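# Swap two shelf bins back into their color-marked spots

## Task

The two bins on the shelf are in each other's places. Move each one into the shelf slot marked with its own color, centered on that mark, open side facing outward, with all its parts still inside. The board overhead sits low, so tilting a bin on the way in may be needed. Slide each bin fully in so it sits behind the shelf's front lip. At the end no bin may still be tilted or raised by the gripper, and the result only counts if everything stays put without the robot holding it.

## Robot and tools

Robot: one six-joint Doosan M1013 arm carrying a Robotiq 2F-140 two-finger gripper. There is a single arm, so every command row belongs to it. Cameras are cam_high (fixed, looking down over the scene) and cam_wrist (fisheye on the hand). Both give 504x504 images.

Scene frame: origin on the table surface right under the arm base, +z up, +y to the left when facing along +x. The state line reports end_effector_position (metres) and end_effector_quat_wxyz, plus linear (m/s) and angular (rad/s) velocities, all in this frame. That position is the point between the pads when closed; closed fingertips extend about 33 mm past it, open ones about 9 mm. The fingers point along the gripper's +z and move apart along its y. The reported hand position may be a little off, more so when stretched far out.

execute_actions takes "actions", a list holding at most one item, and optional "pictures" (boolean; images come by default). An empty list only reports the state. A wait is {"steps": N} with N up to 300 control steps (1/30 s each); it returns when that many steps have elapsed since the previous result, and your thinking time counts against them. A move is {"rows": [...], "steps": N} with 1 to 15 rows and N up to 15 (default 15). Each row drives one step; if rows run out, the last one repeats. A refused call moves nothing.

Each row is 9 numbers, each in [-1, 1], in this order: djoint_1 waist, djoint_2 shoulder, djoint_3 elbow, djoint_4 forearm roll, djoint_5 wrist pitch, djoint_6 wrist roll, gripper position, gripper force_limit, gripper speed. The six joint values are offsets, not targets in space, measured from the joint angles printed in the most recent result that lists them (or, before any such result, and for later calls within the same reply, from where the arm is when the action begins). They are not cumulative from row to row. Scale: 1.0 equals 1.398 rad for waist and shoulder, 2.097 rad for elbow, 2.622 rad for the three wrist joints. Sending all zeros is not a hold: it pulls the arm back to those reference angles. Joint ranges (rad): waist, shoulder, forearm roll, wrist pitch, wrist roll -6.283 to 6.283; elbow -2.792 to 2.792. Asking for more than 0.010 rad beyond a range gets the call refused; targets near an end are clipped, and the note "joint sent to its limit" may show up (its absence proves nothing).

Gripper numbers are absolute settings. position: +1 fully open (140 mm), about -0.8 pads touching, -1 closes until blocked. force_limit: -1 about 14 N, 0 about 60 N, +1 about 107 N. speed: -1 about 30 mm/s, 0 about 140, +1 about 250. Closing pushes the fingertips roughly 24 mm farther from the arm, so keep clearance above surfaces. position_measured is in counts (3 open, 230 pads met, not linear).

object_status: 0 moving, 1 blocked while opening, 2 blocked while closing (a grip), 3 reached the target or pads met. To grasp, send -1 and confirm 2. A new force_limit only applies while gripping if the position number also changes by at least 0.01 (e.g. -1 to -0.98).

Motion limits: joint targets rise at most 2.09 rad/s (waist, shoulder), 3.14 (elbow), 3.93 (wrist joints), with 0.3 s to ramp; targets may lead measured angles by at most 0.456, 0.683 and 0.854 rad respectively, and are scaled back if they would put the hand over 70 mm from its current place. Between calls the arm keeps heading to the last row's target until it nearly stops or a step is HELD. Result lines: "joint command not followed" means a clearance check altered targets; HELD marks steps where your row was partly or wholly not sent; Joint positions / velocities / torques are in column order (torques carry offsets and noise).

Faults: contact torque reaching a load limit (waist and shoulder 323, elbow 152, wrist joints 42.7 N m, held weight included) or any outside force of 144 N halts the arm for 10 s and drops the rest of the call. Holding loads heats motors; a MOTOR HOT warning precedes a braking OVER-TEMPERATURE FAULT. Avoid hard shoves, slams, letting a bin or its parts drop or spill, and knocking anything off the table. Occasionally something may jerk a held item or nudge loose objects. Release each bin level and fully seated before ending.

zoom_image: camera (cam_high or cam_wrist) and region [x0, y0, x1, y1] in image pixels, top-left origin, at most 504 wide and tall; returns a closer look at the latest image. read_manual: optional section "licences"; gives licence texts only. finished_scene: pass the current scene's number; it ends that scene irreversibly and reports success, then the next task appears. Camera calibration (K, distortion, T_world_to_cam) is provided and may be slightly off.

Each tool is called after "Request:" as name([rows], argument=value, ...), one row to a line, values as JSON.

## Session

Request:
execute_actions(actions=[])

Scene clock: 0.00 s of 14400.00 s.
end_effector_position=(+1.1040, +0.1162, +0.3881) position_measured=3 object_status=3 end_effector_quat_wxyz=(-0.171, +0.769, -0.435, +0.435) end_effector_velocity=(-0.001, +0.000, -0.001) end_effector_angular_velocity=(-0.000, +0.001, -0.000)
Joint positions: [ 0.121  0.526  1.329 -0.601  0.403  3.19 ]
Joint velocities: [ 0.001 -0.     0.001  0.     0.001  0.   ]
Joint torques (N m, as the joint torque sensors report them, + toward a larger angle): no reading
camera_calibration (this result's frames):
cam_wrist: T_world_to_cam=[[-0.603335, -0.452696, -0.656546, 0.955083], [-0.491591, 0.859369, -0.140795, 0.518103], [0.627953, 0.237806, -0.741029, -0.23716], [0, 0, 0, 1]] pos_world=[0.979856, 0.0435187, 0.52426]

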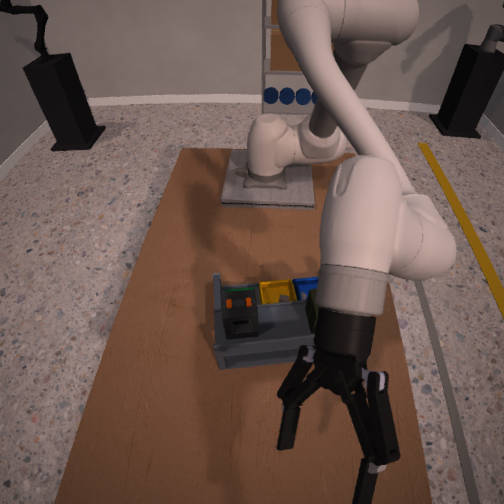

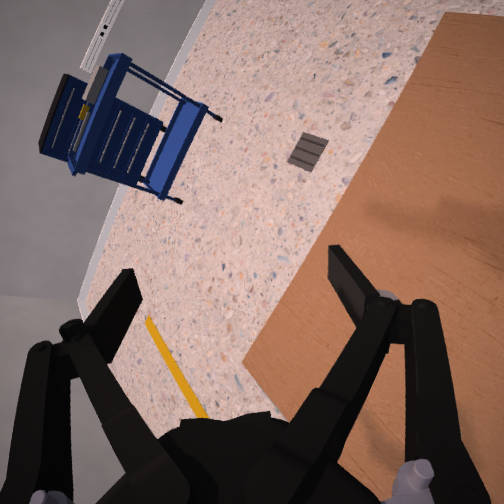

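Request:
execute_actions([
  {"rows": [[0.02,-0.351,0.1,0.229,0.1,-0.6,1,0,0]], "steps": 15},
], pictures=false)

Request:
execute_actions([
  {"steps": 15},
], pictures=false)

Request:
execute_actions([
  {"rows": [[0,0,0.1576,0,0.218,-0.617,0,0,0]], "steps": 15},
], pictures=false)

Request:
execute_actions([
  {"steps": 20},
])

Scene clock: 10.37 s of 14400.00 s.
end_effector_position=(+0.9395, +0.1450, +0.5350) position_measured=3 object_status=3 end_effector_quat_wxyz=(-0.124, +0.859, -0.257, +0.425) end_effector_velocity=(-0.354, +0.086, +0.249) end_effector_angular_velocity=(-1.127, +0.083, +1.287)
Joint positions: [ 0.139  0.224  1.459 -0.23   0.565  2.446]
Joint velocities: [ 0.035 -0.592  0.252  0.715  0.311 -2.301]
Joint torques (N m, as the joint torque sensors report them, + toward a larger angle): [ -0.99 -63.71 -37.54   4.01  -1.95  -0.55]
Steps of this call (steps 1 to 90: nothing new was sent; then 6.87 s passed at rest; steps 91 to 105: all 15 steps of this action). Readings (joint positions | what the end effector reports):
91: [0.121 0.525 1.330 -0.600 0.403 3.188] | position_measured=3 object_status=3
92: [0.121 0.519 1.333 -0.592 0.407 3.176] | position_measured=3 object_status=3
94: [0.124 0.484 1.349 -0.545 0.427 3.109] | position_measured=3 object_status=3
98: [0.130 0.380 1.393 -0.419 0.482 2.904] | position_measured=3 object_status=3
105: the state above

Scene clock: 10.87 s of 14400.00 s.
end_effector_position=(+0.8213, +0.1773, +0.6070) position_measured=3 object_status=3 end_effector_quat_wxyz=(-0.042, +0.897, +0.056, +0.436) end_effector_velocity=(+0.000, +0.001, +0.001) end_effector_angular_velocity=(+0.001, -0.001, +0.003)
Joint positions: [ 0.149  0.035  1.539 -0.001  0.665  1.617]
Joint velocities: [-0.001  0.    -0.001  0.005  0.    -0.006]
Joint torques (N m, as the joint torque sensors report them, + toward a larger angle): [ -2.39 -49.44 -41.87   4.55  -1.92  -0.08]
Steps of this call (steps 1 to 15: the robot went on to your last target). Readings (joint positions | what the end effector reports):
1: [0.140 0.204 1.467 -0.206 0.576 2.365] | position_measured=3 object_status=3
2: [0.141 0.185 1.475 -0.183 0.586 2.281] | position_measured=3 object_status=3
4: [0.143 0.147 1.492 -0.136 0.606 2.111] | position_measured=3 object_status=3
8: [0.147 0.072 1.523 -0.046 0.645 1.783] | position_measured=3 object_status=3
15: the state above

Scene clock: 11.37 s of 14400.00 s.
end_effector_position=(+0.6798, +0.1517, +0.4007) position_measured=108 object_status=0 end_effector_quat_wxyz=(+0.048, +0.907, +0.372, +0.190) end_effector_velocity=(-0.345, -0.062, -0.335) end_effector_angular_velocity=(-0.920, +0.897, +1.813)
Joint positions: [ 0.149  0.035  1.727 -0.001  0.99   0.959]
Joint velocities: [-0.001  0.     0.373 -0.     0.644 -1.976]
Joint torques (N m, as the joint torque sensors report them, + toward a larger angle): [ -1.49 -49.91 -42.56   4.56  -1.44   0.25]
Steps of this call (steps 1 to 15: all 15 steps of this action). Readings (joint positions | what the end effector reports):
1: [0.149 0.035 1.540 -0.001 0.666 1.615] | position_measured=3 object_status=0
2: [0.149 0.035 1.544 -0.001 0.674 1.603] | position_measured=9 object_status=0
4: [0.149 0.035 1.569 -0.001 0.718 1.537] | position_measured=24 object_status=0
8: [0.149 0.035 1.631 -0.001 0.824 1.357] | position_measured=55 object_status=0
15: the state above

Scene clock: 12.03 s of 14400.00 s.
end_effector_position=(+0.5353, +0.1265, +0.2981) position_measured=129 object_status=3 end_effector_quat_wxyz=(+0.005, +0.646, +0.763, -0.002) end_effector_velocity=(-0.001, +0.000, -0.000) end_effector_angular_velocity=(-0.000, +0.001, +0.000)
Joint positions: [ 0.149  0.035  1.87  -0.001  1.237 -0.   ]
Joint velocities: [ 0.001 -0.001  0.001 -0.     0.     0.001]
Joint torques (N m, as the joint torque sensors report them, + toward a larger angle): [ -2.02 -45.88 -36.79   4.22  -0.04  -0.32]
Steps of this call (steps 1 to 20: the robot went on to your last target). Readings (joint positions | what the end effector reports):
1: [0.149 0.035 1.739 -0.001 1.011 0.890] | position_measured=115 object_status=0
2: [0.149 0.035 1.751 -0.001 1.032 0.817] | position_measured=123 object_status=0
4: [0.149 0.035 1.775 -0.001 1.073 0.659] | position_measured=129 object_status=0
8: [0.149 0.035 1.822 -0.001 1.154 0.330] | position_measured=129 object_status=0
20: the state above
camera_calibration (this result's frames):
cam_wrist: T_world_to_cam=[[0.995846, 0.0481977, 0.0772449, -0.580672], [0.0101643, -0.901942, 0.431737, 0.000553908], [0.0904792, -0.429159, -0.898686, 0.469922], [0, 0, 0, 1]] pos_world=[0.535736, 0.230158, 0.466927]

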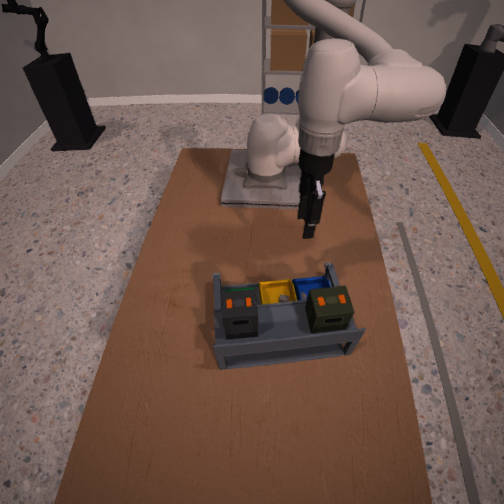

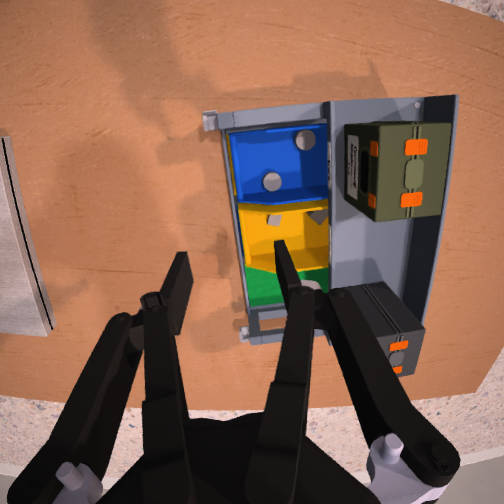

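Request:
execute_actions([
  {"rows": [[0.0484,0.1179,0.0843,0,-0.1304,0.0267,-0.3,0.3,0]], "steps": 15},
], pictures=false)

Request:
execute_actions([
  {"steps": 10},
])

Scene clock: 28.10 s of 14400.00 s.
end_effector_position=(+0.5359, +0.1632, +0.1195) position_measured=167 object_status=3 end_effector_quat_wxyz=(+0.005, +0.647, +0.763, -0.002) end_effector_velocity=(+0.001, -0.002, +0.001) end_effector_angular_velocity=(-0.000, -0.003, -0.002)
Joint positions: [ 0.217  0.2    2.046 -0.001  0.895  0.07 ]
Joint velocities: [-0.003 -0.001  0.    -0.001 -0.002  0.   ]
Joint torques (N m, as the joint torque sensors report them, + toward a larger angle): [ -1.65 -55.02 -31.27   3.57  -0.26  -0.18]
Steps of this call (steps 1 to 15: the robot went on to your last target; steps 16 to 90: nothing new was sent; then 12.57 s passed at rest; steps 91 to 105: all 15 steps of this action). Readings (joint positions | what the end effector reports):
91: [0.150 0.036 1.870 -0.001 1.236 -0.000] | position_measured=129 object_status=0
92: [0.152 0.041 1.876 -0.001 1.224 0.002] | position_measured=135 object_status=0
94: [0.165 0.072 1.910 -0.001 1.158 0.015] | position_measured=150 object_status=0
98: [0.196 0.150 1.993 -0.001 0.999 0.048] | position_measured=167 object_status=0
105: the state above

Scene clock: 28.43 s of 14400.00 s.
end_effector_position=(+0.5360, +0.1632, +0.1195) position_measured=167 object_status=3 end_effector_quat_wxyz=(+0.005, +0.647, +0.763, -0.002) end_effector_velocity=(-0.001, +0.001, +0.000) end_effector_angular_velocity=(+0.001, -0.000, +0.001)
Joint positions: [ 0.217  0.2    2.046 -0.001  0.895  0.07 ]
Joint velocities: [ 0.001 -0.001  0.001  0.001 -0.    -0.   ]
Joint torques (N m, as the joint torque sensors report them, + toward a larger angle): [ -2.19 -56.09 -31.08   3.64  -0.02  -0.24]
Steps of this call (steps 1 to 10: the robot went on to your last target). Readings (joint positions | what the end effector reports):
1: [0.217 0.200 2.046 -0.001 0.895 0.070] | position_measured=167 object_status=3
2: [0.217 0.200 2.046 -0.001 0.895 0.070] | position_measured=167 object_status=3
4: [0.217 0.200 2.046 -0.001 0.895 0.070] | position_measured=167 object_status=3
8: [0.217 0.200 2.046 -0.001 0.895 0.070] | position_measured=167 object_status=3
10: the state above
camera_calibration (this result's frames):
cam_wrist: T_world_to_cam=[[0.995918, 0.0461755, 0.0775612, -0.56906], [0.00821269, -0.902042, 0.43157, 0.111837], [0.0898914, -0.429171, -0.898739, 0.325412], [0, 0, 0, 1]] pos_world=[0.536567, 0.266816, 0.288332]

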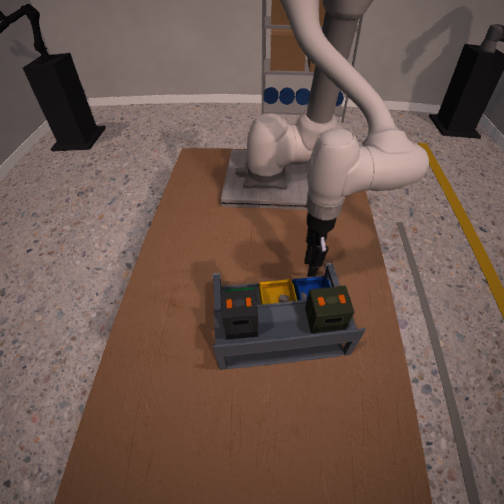

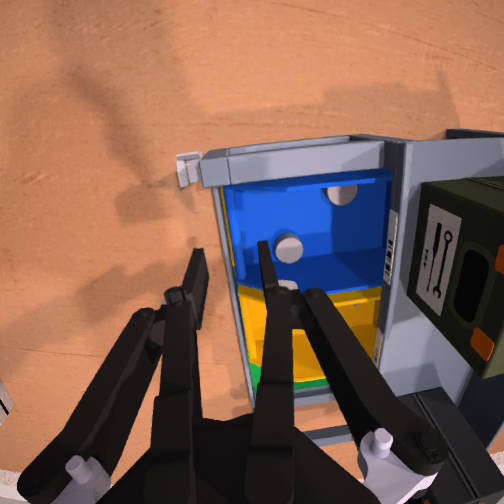

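Request:
execute_actions([
  {"rows": [[0,0.053,0.0197,0,-0.0438,0,-0.3,0.3,0]], "steps": 15},
], pictures=false)

Request:
execute_actions([
  {"rows": [[0,0,0,0,0,0,-1,0.9,-0.3]], "steps": 15},
], pictures=false)

Request:
execute_actions([
  {"steps": 6},
])

Scene clock: 34.93 s of 14400.00 s.
end_effector_position=(+0.5375, +0.1630, +0.0608) position_measured=167 object_status=3 end_effector_quat_wxyz=(+0.005, +0.647, +0.763, -0.002) end_effector_velocity=(-0.001, +0.001, -0.000) end_effector_angular_velocity=(-0.000, +0.001, +0.002)
Joint positions: [ 0.217  0.274  2.088 -0.001  0.78   0.07 ]
Joint velocities: [ 0.002  0.001 -0.     0.     0.001  0.001]
Joint torques (N m, as the joint torque sensors report them, + toward a larger angle): [ -1.87 -60.26 -27.96   3.4    0.03  -0.1 ]
Steps of this call (steps 1 to 15: the robot went on to your last target; steps 16 to 90: nothing new was sent; then 3.00 s passed at rest; steps 91 to 105: all 15 steps of this action). Readings (joint positions | what the end effector reports):
91: [0.217 0.201 2.047 -0.001 0.894 0.070] | position_measured=167 object_status=3
92: [0.217 0.207 2.049 -0.001 0.884 0.070] | position_measured=167 object_status=3
94: [0.217 0.241 2.069 -0.001 0.830 0.070] | position_measured=167 object_status=3
98: [0.217 0.274 2.088 -0.001 0.780 0.070] | position_measured=167 object_status=3
105: the state above

Scene clock: 35.43 s of 14400.00 s.
end_effector_position=(+0.5376, +0.1630, +0.0609) position_measured=224 object_status=0 end_effector_quat_wxyz=(+0.005, +0.647, +0.763, -0.002) end_effector_velocity=(+0.000, -0.000, +0.000) end_effector_angular_velocity=(+0.000, -0.000, -0.001)
Joint positions: [ 0.217  0.274  2.088 -0.001  0.78   0.07 ]
Joint velocities: [-0. -0.  0.  0.  0.  0.]
Joint torques (N m, as the joint torque sensors report them, + toward a larger angle): [ -3.54 -50.74 -24.1    2.86  -1.8   -0.06]
Steps of this call (steps 1 to 15: all 15 steps of this action). Readings (joint positions | what the end effector reports):
1: [0.217 0.274 2.088 -0.001 0.780 0.070] | position_measured=167 object_status=0
2: [0.217 0.274 2.088 -0.001 0.780 0.070] | position_measured=172 object_status=0
4: [0.217 0.274 2.088 -0.001 0.780 0.070] | position_measured=183 object_status=0
8: [0.217 0.274 2.088 -0.001 0.780 0.070] | position_measured=206 object_status=0
15: the state above

Scene clock: 35.63 s of 14400.00 s.
end_effector_position=(+0.5376, +0.1630, +0.0609) position_measured=224 object_status=2 end_effector_quat_wxyz=(+0.005, +0.647, +0.763, -0.002) end_effector_velocity=(-0.001, -0.001, -0.001) end_effector_angular_velocity=(-0.001, +0.003, -0.002)
Joint positions: [ 0.217  0.274  2.088 -0.001  0.78   0.07 ]
Joint velocities: [-0.001  0.002  0.001 -0.001  0.001  0.001]
Joint torques (N m, as the joint torque sensors report them, + toward a larger angle): [ -4.07 -50.76 -24.23   2.83  -1.65  -0.1 ]
Steps of this call (steps 1 to 6: the robot went on to your last target). Readings (joint positions | what the end effector reports):
1: [0.217 0.274 2.088 -0.001 0.780 0.070] | position_measured=224 object_status=0
2: [0.217 0.274 2.088 -0.001 0.780 0.070] | position_measured=224 object_status=2
4: [0.217 0.274 2.088 -0.001 0.780 0.070] | position_measured=224 object_status=2
6: the state above
camera_calibration (this result's frames):
cam_wrist: T_world_to_cam=[[0.995944, 0.0462563, 0.0771701, -0.56616], [0.0084531, -0.902031, 0.431589, 0.13682], [0.0895735, -0.429186, -0.898763, 0.272693], [0, 0, 0, 1]] pos_world=[0.538282, 0.26664, 0.229727]

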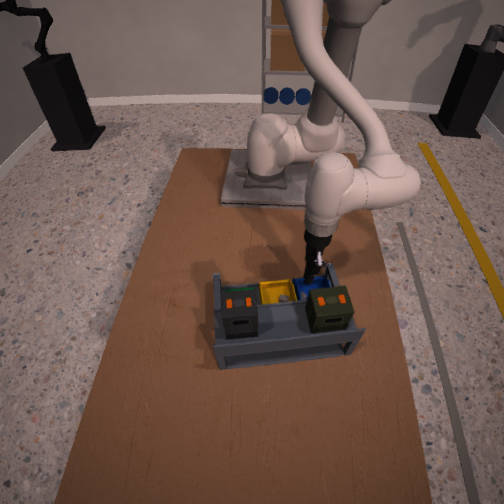

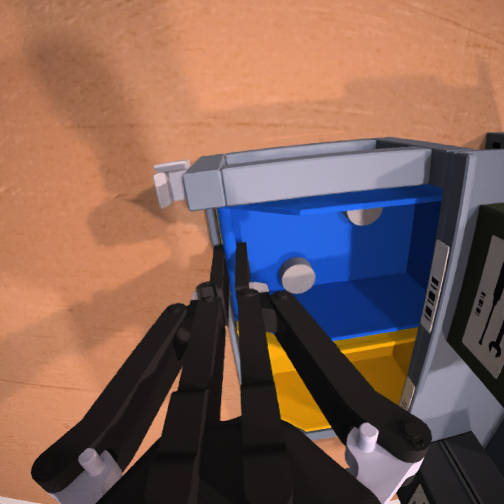

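Request:
execute_actions([
  {"rows": [[0,0.0044,-0.013,0,0.021,0,-1,0.9,-0.3],[0,0.0044,-0.013,0,0.021,0,-1,0.9,-0.3],[0,0.0044,-0.013,0,0.021,0,-1,0.9,-0.3],[0,0.0044,-0.013,0,0.021,0,-1,0.9,-0.3],[0,0.0088,-0.026,0,0.042,0,-1,0.9,-0.3],[0,0.0088,-0.026,0,0.042,0,-1,0.9,-0.3],[0,0.0088,-0.026,0,0.042,0,-1,0.9,-0.3],[0,0.0088,-0.026,0,0.042,0,-1,0.9,-0.3],[0,0.0132,-0.0391,0,0.0622,0,-1,0.9,-0.3]], "steps": 15},
], pictures=false)

Request:
execute_actions([
  {"rows": [[0.002,-0.028,0.0206,0,-0.001,0.001,-1,0.9,-0.3],[0.002,-0.028,0.0206,0,-0.001,0.001,-1,0.9,-0.3],[0.002,-0.028,0.0206,0,-0.001,0.001,-1,0.9,-0.3],[0.002,-0.028,0.0206,0,-0.001,0.001,-1,0.9,-0.3],[0.0035,-0.057,0.041,0,-0.003,0.002,-1,0.9,-0.3],[0.0035,-0.057,0.041,0,-0.003,0.002,-1,0.9,-0.3],[0.0035,-0.057,0.041,0,-0.003,0.002,-1,0.9,-0.3],[0.0035,-0.057,0.041,0,-0.003,0.002,-1,0.9,-0.3],[0.005,-0.085,0.062,0,-0.004,0.003,-1,0.9,-0.3],[0.005,-0.085,0.062,0,-0.004,0.003,-1,0.9,-0.3],[0.005,-0.085,0.062,0,-0.004,0.003,-1,0.9,-0.3],[0.005,-0.085,0.062,0,-0.004,0.003,-1,0.9,-0.3],[0.0071,-0.1136,0.0825,0,-0.0054,0.0038,-1,0.9,-0.3]], "steps": 15},
], pictures=false)

Request:
execute_actions([
  {"steps": 10},
])

Scene clock: 51.00 s of 14400.00 s.
end_effector_position=(+0.5399, +0.1638, +0.0851) position_measured=224 object_status=2 end_effector_quat_wxyz=(-0.024, +0.646, +0.762, -0.042) end_effector_velocity=(-0.001, +0.001, +0.001) end_effector_angular_velocity=(+0.000, +0.000, +0.000)
Joint positions: [ 0.217  0.293  2.006 -0.001  0.943  0.07 ]
Joint velocities: [ 0.002 -0.002 -0.001  0.001  0.003  0.001]
Joint torques (N m, as the joint torque sensors report them, + toward a larger angle): [ -2.26 -66.26 -30.5    3.26  -0.29  -0.24]
Steps of this call (steps 1 to 15: the robot went on to your last target; steps 16 to 90: nothing new was sent; then 11.87 s passed at rest; steps 91 to 105: all 15 steps of this action). Readings (joint positions | what the end effector reports):
91: [0.217 0.274 2.087 -0.001 0.781 0.070] | position_measured=224 object_status=2
92: [0.217 0.276 2.082 -0.001 0.794 0.070] | position_measured=224 object_status=2
94: [0.217 0.280 2.063 -0.001 0.831 0.070] | position_measured=224 object_status=2
98: [0.217 0.286 2.035 -0.001 0.886 0.070] | position_measured=224 object_status=2
105: the state above

Scene clock: 51.50 s of 14400.00 s.
end_effector_position=(+0.4493, +0.1466, +0.0987) position_measured=224 object_status=2 end_effector_quat_wxyz=(-0.024, +0.646, +0.761, -0.042) end_effector_velocity=(-0.274, -0.049, +0.025) end_effector_angular_velocity=(-0.003, +0.005, +0.018)
Joint positions: [ 0.226  0.149  2.162 -0.001  0.93   0.079]
Joint velocities: [ 0.037 -0.428  0.46  -0.    -0.027  0.02 ]
Joint torques (N m, as the joint torque sensors report them, + toward a larger angle): [  2.56 -59.87 -27.73   2.96   0.76   0.27]
Steps of this call (steps 1 to 15: all 15 steps of this action). Readings (joint positions | what the end effector reports):
1: [0.217 0.292 2.006 -0.001 0.943 0.070] | position_measured=224 object_status=2
2: [0.217 0.287 2.012 -0.001 0.943 0.070] | position_measured=224 object_status=2
4: [0.219 0.261 2.040 -0.001 0.941 0.072] | position_measured=224 object_status=2
8: [0.222 0.216 2.088 -0.001 0.936 0.075] | position_measured=224 object_status=2
15: the state above

Scene clock: 51.83 s of 14400.00 s.
end_effector_position=(+0.4397, +0.1449, +0.0996) position_measured=224 object_status=2 end_effector_quat_wxyz=(-0.024, +0.646, +0.762, -0.042) end_effector_velocity=(-0.001, -0.000, +0.000) end_effector_angular_velocity=(-0.000, +0.000, -0.000)
Joint positions: [ 0.227  0.134  2.179 -0.001  0.929  0.08 ]
Joint velocities: [ 0.    -0.001  0.001 -0.     0.001  0.001]
Joint torques (N m, as the joint torque sensors report them, + toward a larger angle): [ -1.47 -49.01 -30.43   3.47  -0.06  -0.09]
Steps of this call (steps 1 to 10: the robot went on to your last target). Readings (joint positions | what the end effector reports):
1: [0.227 0.138 2.174 -0.001 0.929 0.079] | position_measured=224 object_status=2
2: [0.227 0.134 2.178 -0.001 0.929 0.079] | position_measured=224 object_status=2
4: [0.227 0.134 2.179 -0.001 0.929 0.080] | position_measured=224 object_status=2
8: [0.227 0.134 2.179 -0.001 0.929 0.080] | position_measured=224 object_status=2
10: the state above
camera_calibration (this result's frames):
cam_wrist: T_world_to_cam=[[0.998744, 0.0459122, -0.0200837, -0.462253], [0.0500362, -0.891482, 0.450284, 0.082909], [0.00276922, -0.450723, -0.892659, 0.34918], [0, 0, 0, 1]] pos_world=[0.456557, 0.252519, 0.265083]

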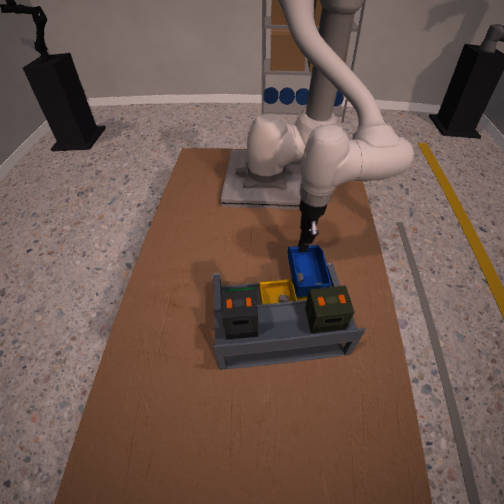

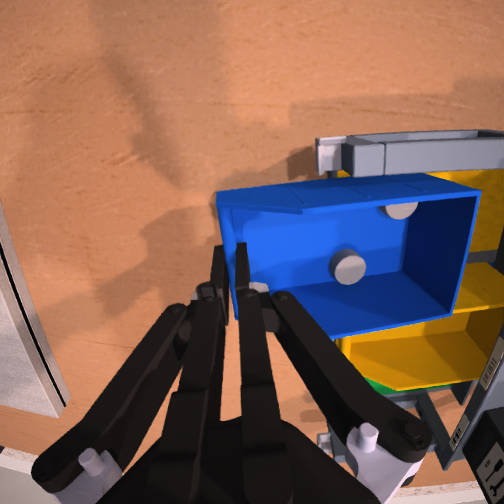

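Request:
execute_actions([
  {"rows": [[0,-0.055,0.026,0,0.002,0,-1,0.9,-0.3],[0,-0.055,0.026,0,0.002,0,-1,0.9,-0.3],[0,-0.055,0.026,0,0.002,0,-1,0.9,-0.3],[0,-0.055,0.026,0,0.002,0,-1,0.9,-0.3],[0,-0.11,0.052,0,0.004,0,-1,0.9,-0.3],[0,-0.11,0.052,0,0.004,0,-1,0.9,-0.3],[0,-0.11,0.052,0,0.004,0,-1,0.9,-0.3],[0,-0.11,0.052,0,0.004,0,-1,0.9,-0.3],[0,-0.1647,0.0781,0,0.0062,0,-1,0.9,-0.3]], "steps": 15},
], pictures=false)

Request:
execute_actions([
  {"steps": 4},
], pictures=false)

Request:
execute_actions([
  {"rows": [[-0.04,0,0,0,0,-0.02,-1,0.9,-0.3],[-0.04,0,0,0,0,-0.02,-1,0.9,-0.3],[-0.08,0,0,0,0,-0.04,-1,0.9,-0.3],[-0.08,0,0,0,0,-0.04,-1,0.9,-0.3],[-0.12,0,0,0,0,-0.06,-1,0.9,-0.3],[-0.12,0,0,0,0,-0.06,-1,0.9,-0.3],[-0.16,0,0,0,0,-0.08,-1,0.9,-0.3],[-0.16,0,0,0,0,-0.08,-1,0.9,-0.3],[-0.2,0,0,0,0,-0.1,-1,0.9,-0.3],[-0.2,0,0,0,0,-0.1,-1,0.9,-0.3],[-0.244,0,0,0,0,-0.1173,-1,0.9,-0.3]], "steps": 15},
], pictures=false)

Request:
execute_actions([
  {"steps": 5},
], pictures=false)

Request:
execute_actions([
  {"rows": [[-0.04,0,0,0,0,-0.02,-1,0.9,-0.3],[-0.04,0,0,0,0,-0.02,-1,0.9,-0.3],[-0.08,0,0,0,0,-0.04,-1,0.9,-0.3],[-0.08,0,0,0,0,-0.04,-1,0.9,-0.3],[-0.12,0,0,0,0,-0.06,-1,0.9,-0.3],[-0.12,0,0,0,0,-0.06,-1,0.9,-0.3],[-0.16,0,0,0,0,-0.08,-1,0.9,-0.3],[-0.16,0,0,0,0,-0.08,-1,0.9,-0.3],[-0.2,0,0,0,0,-0.1,-1,0.9,-0.3],[-0.2,0,0,0,0,-0.1,-1,0.9,-0.3],[-0.244,0,0,0,0,-0.1173,-1,0.9,-0.3]], "steps": 15},
], pictures=false)

Request:
execute_actions([
  {"steps": 8},
])

Scene clock: 68.43 s of 14400.00 s.
end_effector_position=(+0.3410, +0.1207, +0.1289) position_measured=224 object_status=2 end_effector_quat_wxyz=(-0.009, +0.647, +0.762, -0.022) end_effector_velocity=(+0.001, -0.001, +0.001) end_effector_angular_velocity=(+0.000, -0.002, -0.002)
Joint positions: [ 0.227 -0.097  2.342 -0.001  0.945  0.08 ]
Joint velocities: [-0.002 -0.001 -0.001 -0.    -0.     0.   ]
Joint torques (N m, as the joint torque sensors report them, + toward a larger angle): [ -3.34 -20.7  -34.17   4.07  -0.45  -0.21]
Steps of this call (steps 1 to 30: the robot went on to your last target; steps 31 to 90: nothing new was sent; then 13.10 s passed at rest; steps 91 to 105: all 15 steps of this action). Readings (joint positions | what the end effector reports):
91: [0.227 0.133 2.179 -0.001 0.929 0.080] | position_measured=224 object_status=2
92: [0.227 0.127 2.183 -0.001 0.929 0.080] | position_measured=224 object_status=2
94: [0.227 0.093 2.208 -0.001 0.932 0.080] | position_measured=224 object_status=2
98: [0.227 0.000 2.273 -0.001 0.938 0.080] | position_measured=224 object_status=2
105: the state above

Scene clock: 68.57 s of 14400.00 s.
end_effector_position=(+0.3410, +0.1207, +0.1289) position_measured=224 object_status=2 end_effector_quat_wxyz=(-0.009, +0.647, +0.762, -0.022) end_effector_velocity=(+0.000, -0.001, +0.000) end_effector_angular_velocity=(+0.001, -0.001, -0.002)
Joint positions: [ 0.227 -0.097  2.342 -0.001  0.945  0.08 ]
Joint velocities: [-0.002 -0.001  0.     0.     0.    -0.   ]
Joint torques (N m, as the joint torque sensors report them, + toward a larger angle): [ -3.89 -26.1  -32.61   3.58  -0.18  -0.2 ]
Steps of this call (steps 1 to 4: the robot went on to your last target). Readings (joint positions | what the end effector reports):
1: [0.227 -0.097 2.342 -0.001 0.945 0.080] | position_measured=224 object_status=2
2: [0.227 -0.097 2.342 -0.001 0.945 0.080] | position_measured=224 object_status=2
4: the state above

Scene clock: 69.07 s of 14400.00 s.
end_effector_position=(+0.3614, +0.0019, +0.1300) position_measured=224 object_status=2 end_effector_quat_wxyz=(-0.015, +0.659, +0.752, -0.016) end_effector_velocity=(-0.001, -0.103, +0.001) end_effector_angular_velocity=(+0.012, +0.000, -0.059)
Joint positions: [-0.108 -0.097  2.342 -0.001  0.945 -0.222]
Joint velocities: [-0.286 -0.001  0.001  0.     0.001 -0.227]
Joint torques (N m, as the joint torque sensors report them, + toward a larger angle): [ 11.47 -32.74 -30.64   3.85  -0.14  -0.4 ]
Steps of this call (steps 1 to 15: all 15 steps of this action). Readings (joint positions | what the end effector reports):
1: [0.226 -0.097 2.342 -0.001 0.945 0.079] | position_measured=224 object_status=2
2: [0.220 -0.097 2.342 -0.001 0.945 0.073] | position_measured=224 object_status=2
4: [0.185 -0.097 2.342 -0.001 0.945 0.040] | position_measured=224 object_status=2
8: [0.069 -0.097 2.342 -0.001 0.945 -0.069] | position_measured=224 object_status=2
15: the state above

Scene clock: 69.23 s of 14400.00 s.
end_effector_position=(+0.3614, -0.0005, +0.1301) position_measured=224 object_status=2 end_effector_quat_wxyz=(-0.015, +0.660, +0.751, -0.016) end_effector_velocity=(-0.001, +0.000, -0.001) end_effector_angular_velocity=(+0.001, +0.003, +0.001)
Joint positions: [-0.114 -0.097  2.342 -0.001  0.945 -0.228]
Joint velocities: [-0.     0.002  0.     0.001  0.001 -0.002]
Joint torques (N m, as the joint torque sensors report them, + toward a larger angle): [ -1.82 -25.96 -33.07   3.75  -0.17  -0.25]
Steps of this call (steps 1 to 5: the robot went on to your last target). Readings (joint positions | what the end effector reports):
1: [-0.113 -0.097 2.342 -0.001 0.945 -0.227] | position_measured=224 object_status=2
2: [-0.114 -0.097 2.342 -0.001 0.945 -0.228] | position_measured=224 object_status=2
4: [-0.114 -0.097 2.342 -0.001 0.945 -0.228] | position_measured=224 object_status=2
5: the state above

Scene clock: 69.73 s of 14400.00 s.
end_effector_position=(+0.3409, -0.1192, +0.1310) position_measured=224 object_status=2 end_effector_quat_wxyz=(-0.018, +0.672, +0.741, -0.009) end_effector_velocity=(-0.034, -0.098, +0.001) end_effector_angular_velocity=(+0.010, -0.005, -0.060)
Joint positions: [-0.449 -0.097  2.342 -0.001  0.945 -0.53 ]
Joint velocities: [-0.287  0.001 -0.    -0.    -0.    -0.227]
Joint torques (N m, as the joint torque sensors report them, + toward a larger angle): [  9.86 -32.14 -30.21   3.89  -0.09  -0.6 ]
Steps of this call (steps 1 to 15: all 15 steps of this action). Readings (joint positions | what the end effector reports):
1: [-0.115 -0.097 2.342 -0.001 0.945 -0.229] | position_measured=224 object_status=2
2: [-0.121 -0.097 2.342 -0.001 0.945 -0.235] | position_measured=224 object_status=2
4: [-0.156 -0.097 2.342 -0.001 0.945 -0.268] | position_measured=224 object_status=2
8: [-0.272 -0.097 2.342 -0.001 0.945 -0.376] | position_measured=224 object_status=2
15: the state above

Scene clock: 70.00 s of 14400.00 s.
end_effector_position=(+0.3401, -0.1215, +0.1310) position_measured=224 object_status=2 end_effector_quat_wxyz=(-0.018, +0.672, +0.740, -0.009) end_effector_velocity=(+0.000, -0.001, +0.000) end_effector_angular_velocity=(-0.000, -0.001, -0.003)
Joint positions: [-0.455 -0.097  2.342 -0.001  0.945 -0.535]
Joint velocities: [-0.001 -0.    -0.     0.    -0.     0.001]
Joint torques (N m, as the joint torque sensors report them, + toward a larger angle): [ -1.45 -25.77 -32.71   3.69  -0.19  -0.21]
Steps of this call (steps 1 to 8: the robot went on to your last target). Readings (joint positions | what the end effector reports):
1: [-0.454 -0.097 2.342 -0.001 0.945 -0.534] | position_measured=224 object_status=2
2: [-0.455 -0.097 2.342 -0.001 0.945 -0.535] | position_measured=224 object_status=2
4: [-0.455 -0.097 2.342 -0.001 0.945 -0.535] | position_measured=224 object_status=2
8: the state above
camera_calibration (this result's frames):
cam_wrist: T_world_to_cam=[[0.999217, -0.0224049, 0.0325965, -0.365299], [-0.0339074, -0.909535, 0.414243, -0.132608], [0.0203666, -0.415024, -0.909582, 0.257969], [0, 0, 0, 1]] pos_world=[0.355263, -0.0217324, 0.301484]

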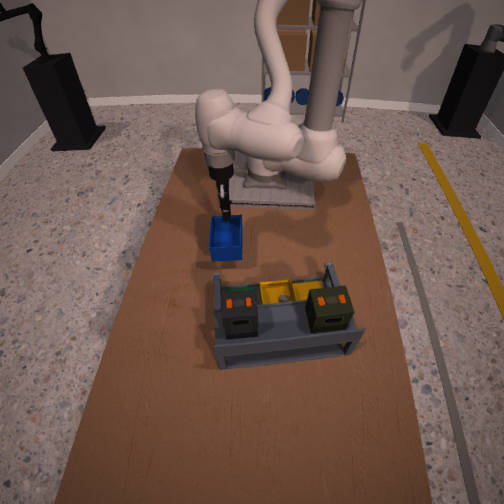

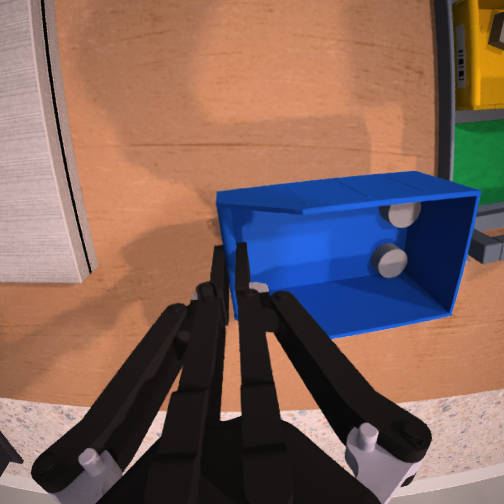

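Request:
execute_actions([
  {"rows": [[0,0.023,0.016,0,-0.031,0,-1,0.9,-0.3],[0,0.023,0.016,0,-0.031,0,-1,0.9,-0.3],[0,0.023,0.016,0,-0.031,0,-1,0.9,-0.3],[0,0.023,0.016,0,-0.031,0,-1,0.9,-0.3],[0,0.046,0.032,0,-0.062,0,-1,0.9,-0.3],[0,0.046,0.032,0,-0.062,0,-1,0.9,-0.3],[0,0.046,0.032,0,-0.062,0,-1,0.9,-0.3],[0,0.046,0.032,0,-0.062,0,-1,0.9,-0.3],[0,0.06,0.041,0,-0.081,0,-1,0.9,-0.3],[0,0.06,0.041,0,-0.081,0,-1,0.9,-0.3],[0,0.06,0.041,0,-0.081,0,-1,0.9,-0.3],[0,0.0691,0.0475,0,-0.0933,0,-1,0.9,-0.3]], "steps": 15},
], pictures=false)

Request:
execute_actions([
  {"steps": 5},
], pictures=false)

Request:
execute_actions([
  {"rows": [[0,0,0,0,0,0,-0.3,0.3,0]], "steps": 15},
], pictures=false)

Scene clock: 78.43 s of 14400.00 s.
end_effector_position=(+0.3399, -0.1218, +0.0552) position_measured=224 object_status=2 end_effector_quat_wxyz=(+0.005, +0.672, +0.740, -0.002) end_effector_velocity=(+0.005, -0.002, -0.000) end_effector_angular_velocity=(-0.007, -0.015, +0.002)
Joint positions: [-0.455 -0.     2.442 -0.001  0.701 -0.535]
Joint velocities: [ 0.001  0.001  0.    -0.    -0.017 -0.001]
Joint torques (N m, as the joint torque sensors report them, + toward a larger angle): [ -0.06 -38.33 -27.58   3.71  -0.49  -0.72]
Steps of this call (steps 1 to 15: the robot went on to your last target; steps 16 to 90: nothing new was sent; then 4.93 s passed at rest; steps 91 to 105: all 15 steps of this action). Readings (joint positions | what the end effector reports):
91: [-0.455 -0.096 2.343 -0.001 0.944 -0.535] | position_measured=224 object_status=2
92: [-0.455 -0.092 2.347 -0.001 0.932 -0.535] | position_measured=224 object_status=2
94: [-0.455 -0.071 2.369 -0.001 0.880 -0.535] | position_measured=224 object_status=2
98: [-0.455 -0.035 2.406 -0.001 0.791 -0.535] | position_measured=224 object_status=2
105: the state above

Scene clock: 78.60 s of 14400.00 s.
end_effector_position=(+0.3401, -0.1219, +0.0552) position_measured=224 object_status=2 end_effector_quat_wxyz=(+0.005, +0.672, +0.740, -0.002) end_effector_velocity=(-0.000, -0.001, -0.000) end_effector_angular_velocity=(-0.000, +0.000, -0.002)
Joint positions: [-0.455 -0.     2.442 -0.001  0.7   -0.535]
Joint velocities: [-0.002  0.     0.    -0.001 -0.    -0.   ]
Joint torques (N m, as the joint torque sensors report them, + toward a larger angle): [ -1.41 -22.5  -23.49   3.35  -1.76  -0.27]
Steps of this call (steps 1 to 5: the robot went on to your last target). Readings (joint positions | what the end effector reports):
1: [-0.455 -0.000 2.442 -0.001 0.701 -0.535] | position_measured=224 object_status=2
2: [-0.455 -0.000 2.442 -0.001 0.701 -0.535] | position_measured=224 object_status=2
4: [-0.455 -0.000 2.442 -0.001 0.700 -0.535] | position_measured=224 object_status=2
5: the state above

Scene clock: 79.10 s of 14400.00 s.
end_effector_position=(+0.3401, -0.1219, +0.0551) position_measured=167 object_status=3 end_effector_quat_wxyz=(+0.005, +0.672, +0.740, -0.002) end_effector_velocity=(+0.001, -0.000, +0.001) end_effector_angular_velocity=(-0.002, -0.004, +0.002)
Joint positions: [-0.455 -0.     2.442 -0.001  0.7   -0.535]
Joint velocities: [ 0.001 -0.003  0.    -0.001 -0.001 -0.001]
Joint torques (N m, as the joint torque sensors report them, + toward a larger angle): [ -1.45 -28.56 -26.     3.05  -0.02  -0.14]
Steps of this call (steps 1 to 15: all 15 steps of this action). Readings (joint positions | what the end effector reports):
1: [-0.455 -0.000 2.442 -0.001 0.700 -0.535] | position_measured=224 object_status=0
2: [-0.455 -0.000 2.442 -0.001 0.700 -0.535] | position_measured=224 object_status=0
4: [-0.455 -0.000 2.442 -0.001 0.700 -0.535] | position_measured=203 object_status=0
8: [-0.455 -0.000 2.442 -0.001 0.700 -0.535] | position_measured=173 object_status=0
15: the state above

Request:
execute_actions([
  {"rows": [[0,-0.0765,-0.113,0,0.131,0,-0.3,0.3,0]], "steps": 15},
], pictures=false)

Request:
execute_actions([
  {"rows": [[0.3323,0.05,0,0,0,0.1518,-0.3,0.3,0],[0.3323,0.05,0,0,0,0.1518,-0.3,0.3,0],[0.3323,0.05,0,0,0,0.1518,-0.3,0.3,0],[0.3323,0.05,0,0,0,0.1518,-0.3,0.3,0],[0.3323,0.05,0,0,0,0.1518,-0.3,0.3,0],[0.3323,0.05,0,0,0,0.1518,-0.3,0.3,0],[0.3323,0.05,0,0,0,0.1518,-0.3,0.3,0],[0.3323,0.05,0,0,0,0.1518,-0.3,0.3,0],[0.3323,0.05,0,0,0,0.1518,-0.3,0.3,0],[0.3323,0.05,0,0,0,0.1518,-0.3,0.3,0],[0.3323,0.2189,-0.0744,0,-0.0572,0.1518,-0.3,0.3,0]], "steps": 15},
], pictures=false)

Request:
execute_actions([
  {"steps": 20},
])

Scene clock: 88.57 s of 14400.00 s.
end_effector_position=(+0.3909, -0.1450, +0.1985) position_measured=167 object_status=3 end_effector_quat_wxyz=(+0.005, +0.672, +0.740, -0.002) end_effector_velocity=(-0.002, +0.000, -0.001) end_effector_angular_velocity=(+0.003, +0.005, -0.003)
Joint positions: [-0.455 -0.107  2.205 -0.001  1.044 -0.535]
Joint velocities: [-0.002  0.001  0.001  0.     0.003  0.001]
Joint torques (N m, as the joint torque sensors report them, + toward a larger angle): [ -1.68 -25.84 -33.73   3.93   0.02  -0.25]
Steps of this call (steps 1 to 15: the robot went on to your last target; steps 16 to 90: nothing new was sent; then 5.97 s passed at rest; steps 91 to 105: all 15 steps of this action). Readings (joint positions | what the end effector reports):
91: [-0.455 -0.000 2.441 -0.001 0.702 -0.535] | position_measured=167 object_status=3
92: [-0.455 -0.004 2.433 -0.001 0.714 -0.535] | position_measured=167 object_status=3
94: [-0.455 -0.024 2.387 -0.001 0.780 -0.535] | position_measured=167 object_status=3
98: [-0.455 -0.081 2.263 -0.001 0.960 -0.535] | position_measured=167 object_status=3
105: the state above

Scene clock: 89.07 s of 14400.00 s.
end_effector_position=(+0.4553, +0.0096, +0.1617) position_measured=167 object_status=3 end_effector_quat_wxyz=(-0.013, +0.649, +0.761, -0.016) end_effector_velocity=(+0.521, +0.136, -0.168) end_effector_angular_velocity=(-0.029, -0.217, -0.001)
Joint positions: [-0.072  0.02   2.162 -0.001  1.006 -0.215]
Joint velocities: [ 0.366  0.904 -0.564 -0.    -0.558  0.369]
Joint torques (N m, as the joint torque sensors report them, + toward a larger angle): [ -8.73 -28.66 -38.72   4.65  -0.58  -0.12]
Steps of this call (steps 1 to 15: all 15 steps of this action). Readings (joint positions | what the end effector reports):
1: [-0.455 -0.107 2.205 -0.001 1.044 -0.535] | position_measured=167 object_status=3
2: [-0.449 -0.106 2.205 -0.001 1.044 -0.530] | position_measured=167 object_status=3
4: [-0.413 -0.101 2.205 -0.001 1.044 -0.498] | position_measured=167 object_status=3
8: [-0.271 -0.079 2.205 -0.001 1.044 -0.376] | position_measured=167 object_status=3
15: the state above

Scene clock: 89.73 s of 14400.00 s.
end_effector_position=(+0.5567, +0.0490, +0.1201) position_measured=167 object_status=3 end_effector_quat_wxyz=(+0.005, +0.647, +0.762, -0.002) end_effector_velocity=(+0.001, -0.000, -0.000) end_effector_angular_velocity=(-0.001, +0.001, +0.002)
Joint positions: [ 0.009  0.199  2.049 -0.001  0.894 -0.138]
Joint velocities: [-0.     0.002 -0.002 -0.002  0.    -0.001]
Joint torques (N m, as the joint torque sensors report them, + toward a larger angle): [ -2.7  -55.69 -30.91   3.71  -0.05  -0.23]
Steps of this call (steps 1 to 20: the robot went on to your last target). Readings (joint positions | what the end effector reports):
1: [-0.060 0.050 2.143 -0.001 0.987 -0.202] | position_measured=167 object_status=3
2: [-0.046 0.079 2.125 -0.001 0.969 -0.190] | position_measured=167 object_status=3
4: [-0.020 0.135 2.089 -0.001 0.934 -0.165] | position_measured=167 object_status=3
8: [0.009 0.199 2.050 -0.001 0.894 -0.138] | position_measured=167 object_status=3
20: the state above
camera_calibration (this result's frames):
cam_wrist: T_world_to_cam=[[0.995977, 0.0454723, 0.0772118, -0.584429], [0.00772007, -0.902013, 0.431639, 0.00866338], [0.0892737, -0.429307, -0.898736, 0.275449], [0, 0, 0, 1]] pos_world=[0.557421, 0.152642, 0.288942]

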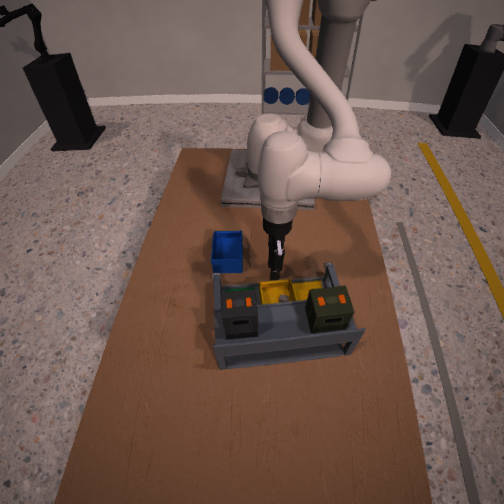

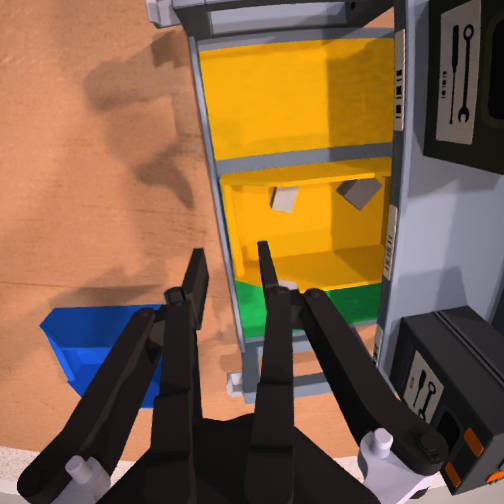

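Request:
execute_actions([
  {"rows": [[0.0077,0.0511,0.0214,0,-0.0445,0.0042,-0.3,0.3,0]], "steps": 15},
], pictures=false)

Request:
execute_actions([
  {"rows": [[0,0,0,0,0,0,-1,0.9,-0.3]], "steps": 15},
], pictures=false)

Request:
execute_actions([
  {"steps": 6},
])

Scene clock: 95.07 s of 14400.00 s.
end_effector_position=(+0.5561, +0.0545, +0.0615) position_measured=167 object_status=3 end_effector_quat_wxyz=(+0.005, +0.647, +0.762, -0.002) end_effector_velocity=(+0.000, -0.001, +0.000) end_effector_angular_velocity=(+0.000, -0.001, -0.001)
Joint positions: [ 0.02   0.27   2.094 -0.001  0.777 -0.126]
Joint velocities: [-0.002 -0.    -0.     0.    -0.    -0.001]
Joint torques (N m, as the joint torque sensors report them, + toward a larger angle): [ -1.13 -60.1  -27.72   3.28  -0.06  -0.09]
Steps of this call (steps 1 to 15: the robot went on to your last target; steps 16 to 90: nothing new was sent; then 1.83 s passed at rest; steps 91 to 105: all 15 steps of this action). Readings (joint positions | what the end effector reports):
91: [0.009 0.200 2.049 -0.001 0.892 -0.137] | position_measured=167 object_status=3
92: [0.010 0.206 2.052 -0.001 0.882 -0.136] | position_measured=167 object_status=3
94: [0.015 0.240 2.074 -0.001 0.826 -0.131] | position_measured=167 object_status=3
98: [0.020 0.271 2.094 -0.001 0.777 -0.127] | position_measured=167 object_status=3
105: the state above

Scene clock: 95.57 s of 14400.00 s.
end_effector_position=(+0.5562, +0.0545, +0.0616) position_measured=224 object_status=0 end_effector_quat_wxyz=(+0.006, +0.647, +0.762, -0.001) end_effector_velocity=(+0.000, -0.000, +0.000) end_effector_angular_velocity=(-0.000, -0.000, +0.000)
Joint positions: [ 0.02   0.27   2.094 -0.001  0.777 -0.126]
Joint velocities: [-0.     0.    -0.    -0.    -0.    -0.001]
Joint torques (N m, as the joint torque sensors report them, + toward a larger angle): [ -3.7  -50.03 -24.7    2.89  -1.72   0.09]
Steps of this call (steps 1 to 15: all 15 steps of this action). Readings (joint positions | what the end effector reports):
1: [0.020 0.270 2.094 -0.001 0.777 -0.126] | position_measured=167 object_status=0
2: [0.020 0.270 2.094 -0.001 0.777 -0.126] | position_measured=172 object_status=0
4: [0.020 0.270 2.094 -0.001 0.777 -0.126] | position_measured=183 object_status=0
8: [0.020 0.270 2.094 -0.001 0.777 -0.126] | position_measured=206 object_status=0
15: the state above

Scene clock: 95.77 s of 14400.00 s.
end_effector_position=(+0.5562, +0.0545, +0.0616) position_measured=224 object_status=2 end_effector_quat_wxyz=(+0.006, +0.647, +0.762, -0.001) end_effector_velocity=(+0.000, +0.000, +0.000) end_effector_angular_velocity=(+0.000, -0.001, +0.000)
Joint positions: [ 0.02   0.27   2.094 -0.001  0.777 -0.126]
Joint velocities: [ 0.    -0.    -0.     0.    -0.001 -0.   ]
Joint torques (N m, as the joint torque sensors report them, + toward a larger angle): [ -3.17 -50.01 -24.08   2.84  -1.78   0.07]
Steps of this call (steps 1 to 6: the robot went on to your last target). Readings (joint positions | what the end effector reports):
1: [0.020 0.270 2.094 -0.001 0.777 -0.126] | position_measured=224 object_status=0
2: [0.020 0.270 2.094 -0.001 0.777 -0.126] | position_measured=224 object_status=2
4: [0.020 0.270 2.094 -0.001 0.777 -0.126] | position_measured=224 object_status=2
6: the state above
camera_calibration (this result's frames):
cam_wrist: T_world_to_cam=[[0.995941, 0.0453275, 0.077763, -0.579623], [0.00735847, -0.902055, 0.431559, 0.0390795], [0.089708, -0.429235, -0.898727, 0.225072], [0, 0, 0, 1]] pos_world=[0.556792, 0.158133, 0.230486]

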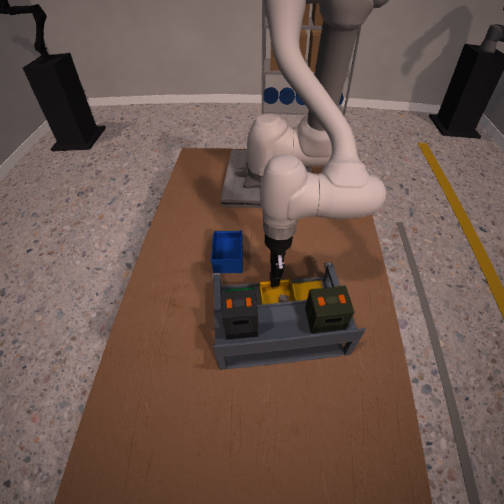

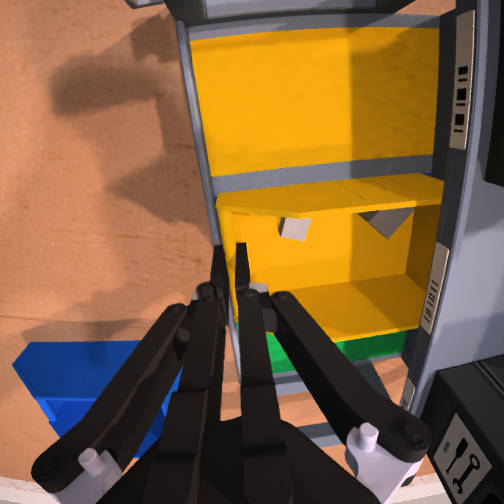

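Request:
execute_actions([
  {"rows": [[0,0.0044,-0.013,0,0.021,0,-1,0.9,-0.3],[0,0.0044,-0.013,0,0.021,0,-1,0.9,-0.3],[0,0.0044,-0.013,0,0.021,0,-1,0.9,-0.3],[0,0.0044,-0.013,0,0.021,0,-1,0.9,-0.3],[0,0.0088,-0.026,0,0.042,0,-1,0.9,-0.3],[0,0.0088,-0.026,0,0.042,0,-1,0.9,-0.3],[0,0.0088,-0.026,0,0.042,0,-1,0.9,-0.3],[0,0.0088,-0.026,0,0.042,0,-1,0.9,-0.3],[0,0.0132,-0.0391,0,0.0622,0,-1,0.9,-0.3]], "steps": 15},
], pictures=false)

Request:
execute_actions([
  {"rows": [[-0.006,-0.029,0.0206,0,-0.001,-0.003,-1,0.9,-0.3],[-0.006,-0.029,0.0206,0,-0.001,-0.003,-1,0.9,-0.3],[-0.006,-0.029,0.0206,0,-0.001,-0.003,-1,0.9,-0.3],[-0.006,-0.029,0.0206,0,-0.001,-0.003,-1,0.9,-0.3],[-0.012,-0.057,0.041,0,-0.002,-0.0065,-1,0.9,-0.3],[-0.012,-0.057,0.041,0,-0.002,-0.0065,-1,0.9,-0.3],[-0.012,-0.057,0.041,0,-0.002,-0.0065,-1,0.9,-0.3],[-0.012,-0.057,0.041,0,-0.002,-0.0065,-1,0.9,-0.3],[-0.018,-0.086,0.062,0,-0.003,-0.01,-1,0.9,-0.3],[-0.018,-0.086,0.062,0,-0.003,-0.01,-1,0.9,-0.3],[-0.018,-0.086,0.062,0,-0.003,-0.01,-1,0.9,-0.3],[-0.018,-0.086,0.062,0,-0.003,-0.01,-1,0.9,-0.3],[-0.0236,-0.1148,0.0825,0,-0.0042,-0.013,-1,0.9,-0.3]], "steps": 15},
], pictures=false)

Request:
execute_actions([
  {"steps": 8},
], pictures=false)

Request:
execute_actions([
  {"rows": [[0,-0.029,-0.012,0,0.026,0,-1,0.9,-0.3]], "steps": 10},
])

Scene clock: 108.00 s of 14400.00 s.
end_effector_position=(+0.5586, +0.0548, +0.0858) position_measured=224 object_status=2 end_effector_quat_wxyz=(-0.031, +0.647, +0.761, -0.035) end_effector_velocity=(-0.001, +0.000, -0.000) end_effector_angular_velocity=(+0.000, +0.003, +0.001)
Joint positions: [ 0.02   0.289  2.012 -0.001  0.94  -0.126]
Joint velocities: [ 0.     0.001 -0.     0.     0.003 -0.001]
Joint torques (N m, as the joint torque sensors report them, + toward a larger angle): [ -2.36 -65.22 -31.37   3.44  -0.56  -0.13]
Steps of this call (steps 1 to 15: the robot went on to your last target; steps 16 to 90: nothing new was sent; then 8.73 s passed at rest; steps 91 to 105: all 15 steps of this action). Readings (joint positions | what the end effector reports):
91: [0.020 0.271 2.093 -0.001 0.778 -0.126] | position_measured=224 object_status=2
92: [0.020 0.272 2.088 -0.001 0.791 -0.126] | position_measured=224 object_status=2
94: [0.020 0.276 2.069 -0.001 0.827 -0.126] | position_measured=224 object_status=2
98: [0.020 0.282 2.041 -0.001 0.882 -0.126] | position_measured=224 object_status=2
105: the state above

Scene clock: 108.50 s of 14400.00 s.
end_effector_position=(+0.4665, +0.0374, +0.1000) position_measured=224 object_status=2 end_effector_quat_wxyz=(-0.033, +0.646, +0.762, -0.034) end_effector_velocity=(-0.269, -0.035, +0.023) end_effector_angular_velocity=(+0.007, +0.013, +0.004)
Joint positions: [-0.01   0.143  2.17  -0.001  0.93  -0.158]
Joint velocities: [-0.072 -0.416  0.447 -0.    -0.019 -0.076]
Joint torques (N m, as the joint torque sensors report them, + toward a larger angle): [  2.08 -51.58 -29.86   3.95   0.39  -0.28]
Steps of this call (steps 1 to 15: all 15 steps of this action). Readings (joint positions | what the end effector reports):
1: [0.020 0.288 2.012 -0.001 0.940 -0.126] | position_measured=224 object_status=2
2: [0.019 0.283 2.018 -0.001 0.940 -0.127] | position_measured=224 object_status=2
4: [0.014 0.257 2.046 -0.001 0.938 -0.133] | position_measured=224 object_status=2
8: [0.004 0.212 2.095 -0.001 0.935 -0.143] | position_measured=224 object_status=2
15: the state above

Scene clock: 108.77 s of 14400.00 s.
end_effector_position=(+0.4575, +0.0361, +0.1009) position_measured=224 object_status=2 end_effector_quat_wxyz=(-0.033, +0.646, +0.762, -0.034) end_effector_velocity=(+0.000, -0.000, -0.000) end_effector_angular_velocity=(-0.001, +0.000, -0.002)
Joint positions: [-0.013  0.128  2.185 -0.001  0.929 -0.161]
Joint velocities: [-0.     0.001 -0.001 -0.001 -0.     0.002]
Joint torques (N m, as the joint torque sensors report them, + toward a larger angle): [ -2.15 -48.6  -30.73   3.58  -0.05  -0.21]
Steps of this call (steps 1 to 8: the robot went on to your last target). Readings (joint positions | what the end effector reports):
1: [-0.012 0.132 2.181 -0.001 0.929 -0.160] | position_measured=224 object_status=2
2: [-0.013 0.128 2.185 -0.001 0.929 -0.160] | position_measured=224 object_status=2
4: [-0.013 0.128 2.185 -0.001 0.929 -0.161] | position_measured=224 object_status=2
8: the state above

Scene clock: 109.10 s of 14400.00 s.
end_effector_position=(+0.4556, +0.0364, +0.1316) position_measured=224 object_status=2 end_effector_quat_wxyz=(-0.034, +0.646, +0.762, -0.035) end_effector_velocity=(-0.000, +0.000, +0.000) end_effector_angular_velocity=(+0.001, -0.001, +0.001)
Joint positions: [-0.013  0.088  2.159 -0.001  0.997 -0.161]
Joint velocities: [ 0.    -0.001  0.     0.001  0.    -0.001]
Joint torques (N m, as the joint torque sensors report them, + toward a larger angle): [ -1.91 -46.05 -33.31   3.12  -0.36  -0.11]
Steps of this call (steps 1 to 10: all 10 steps of this action). Readings (joint positions | what the end effector reports):
1: [-0.013 0.128 2.185 -0.001 0.929 -0.161] | position_measured=224 object_status=2
2: [-0.013 0.122 2.181 -0.001 0.940 -0.161] | position_measured=224 object_status=2
4: [-0.013 0.095 2.164 -0.001 0.984 -0.161] | position_measured=224 object_status=2
8: [-0.013 0.088 2.159 -0.001 0.997 -0.161] | position_measured=224 object_status=2
10: the state above
camera_calibration (this result's frames):
cam_wrist: T_world_to_cam=[[0.998661, 0.0452955, -0.0250052, -0.471808], [0.0516447, -0.90188, 0.428887, -0.0265698], [-0.00312502, -0.429604, -0.903012, 0.332045], [0, 0, 0, 1]] pos_world=[0.473586, 0.140056, 0.299438]

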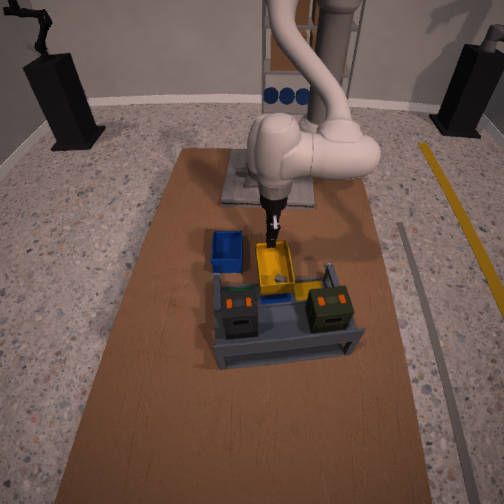

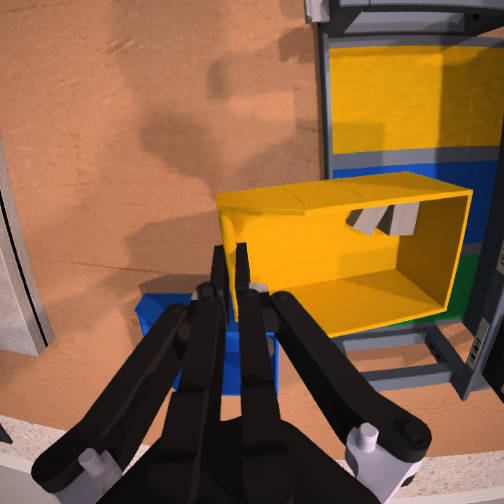

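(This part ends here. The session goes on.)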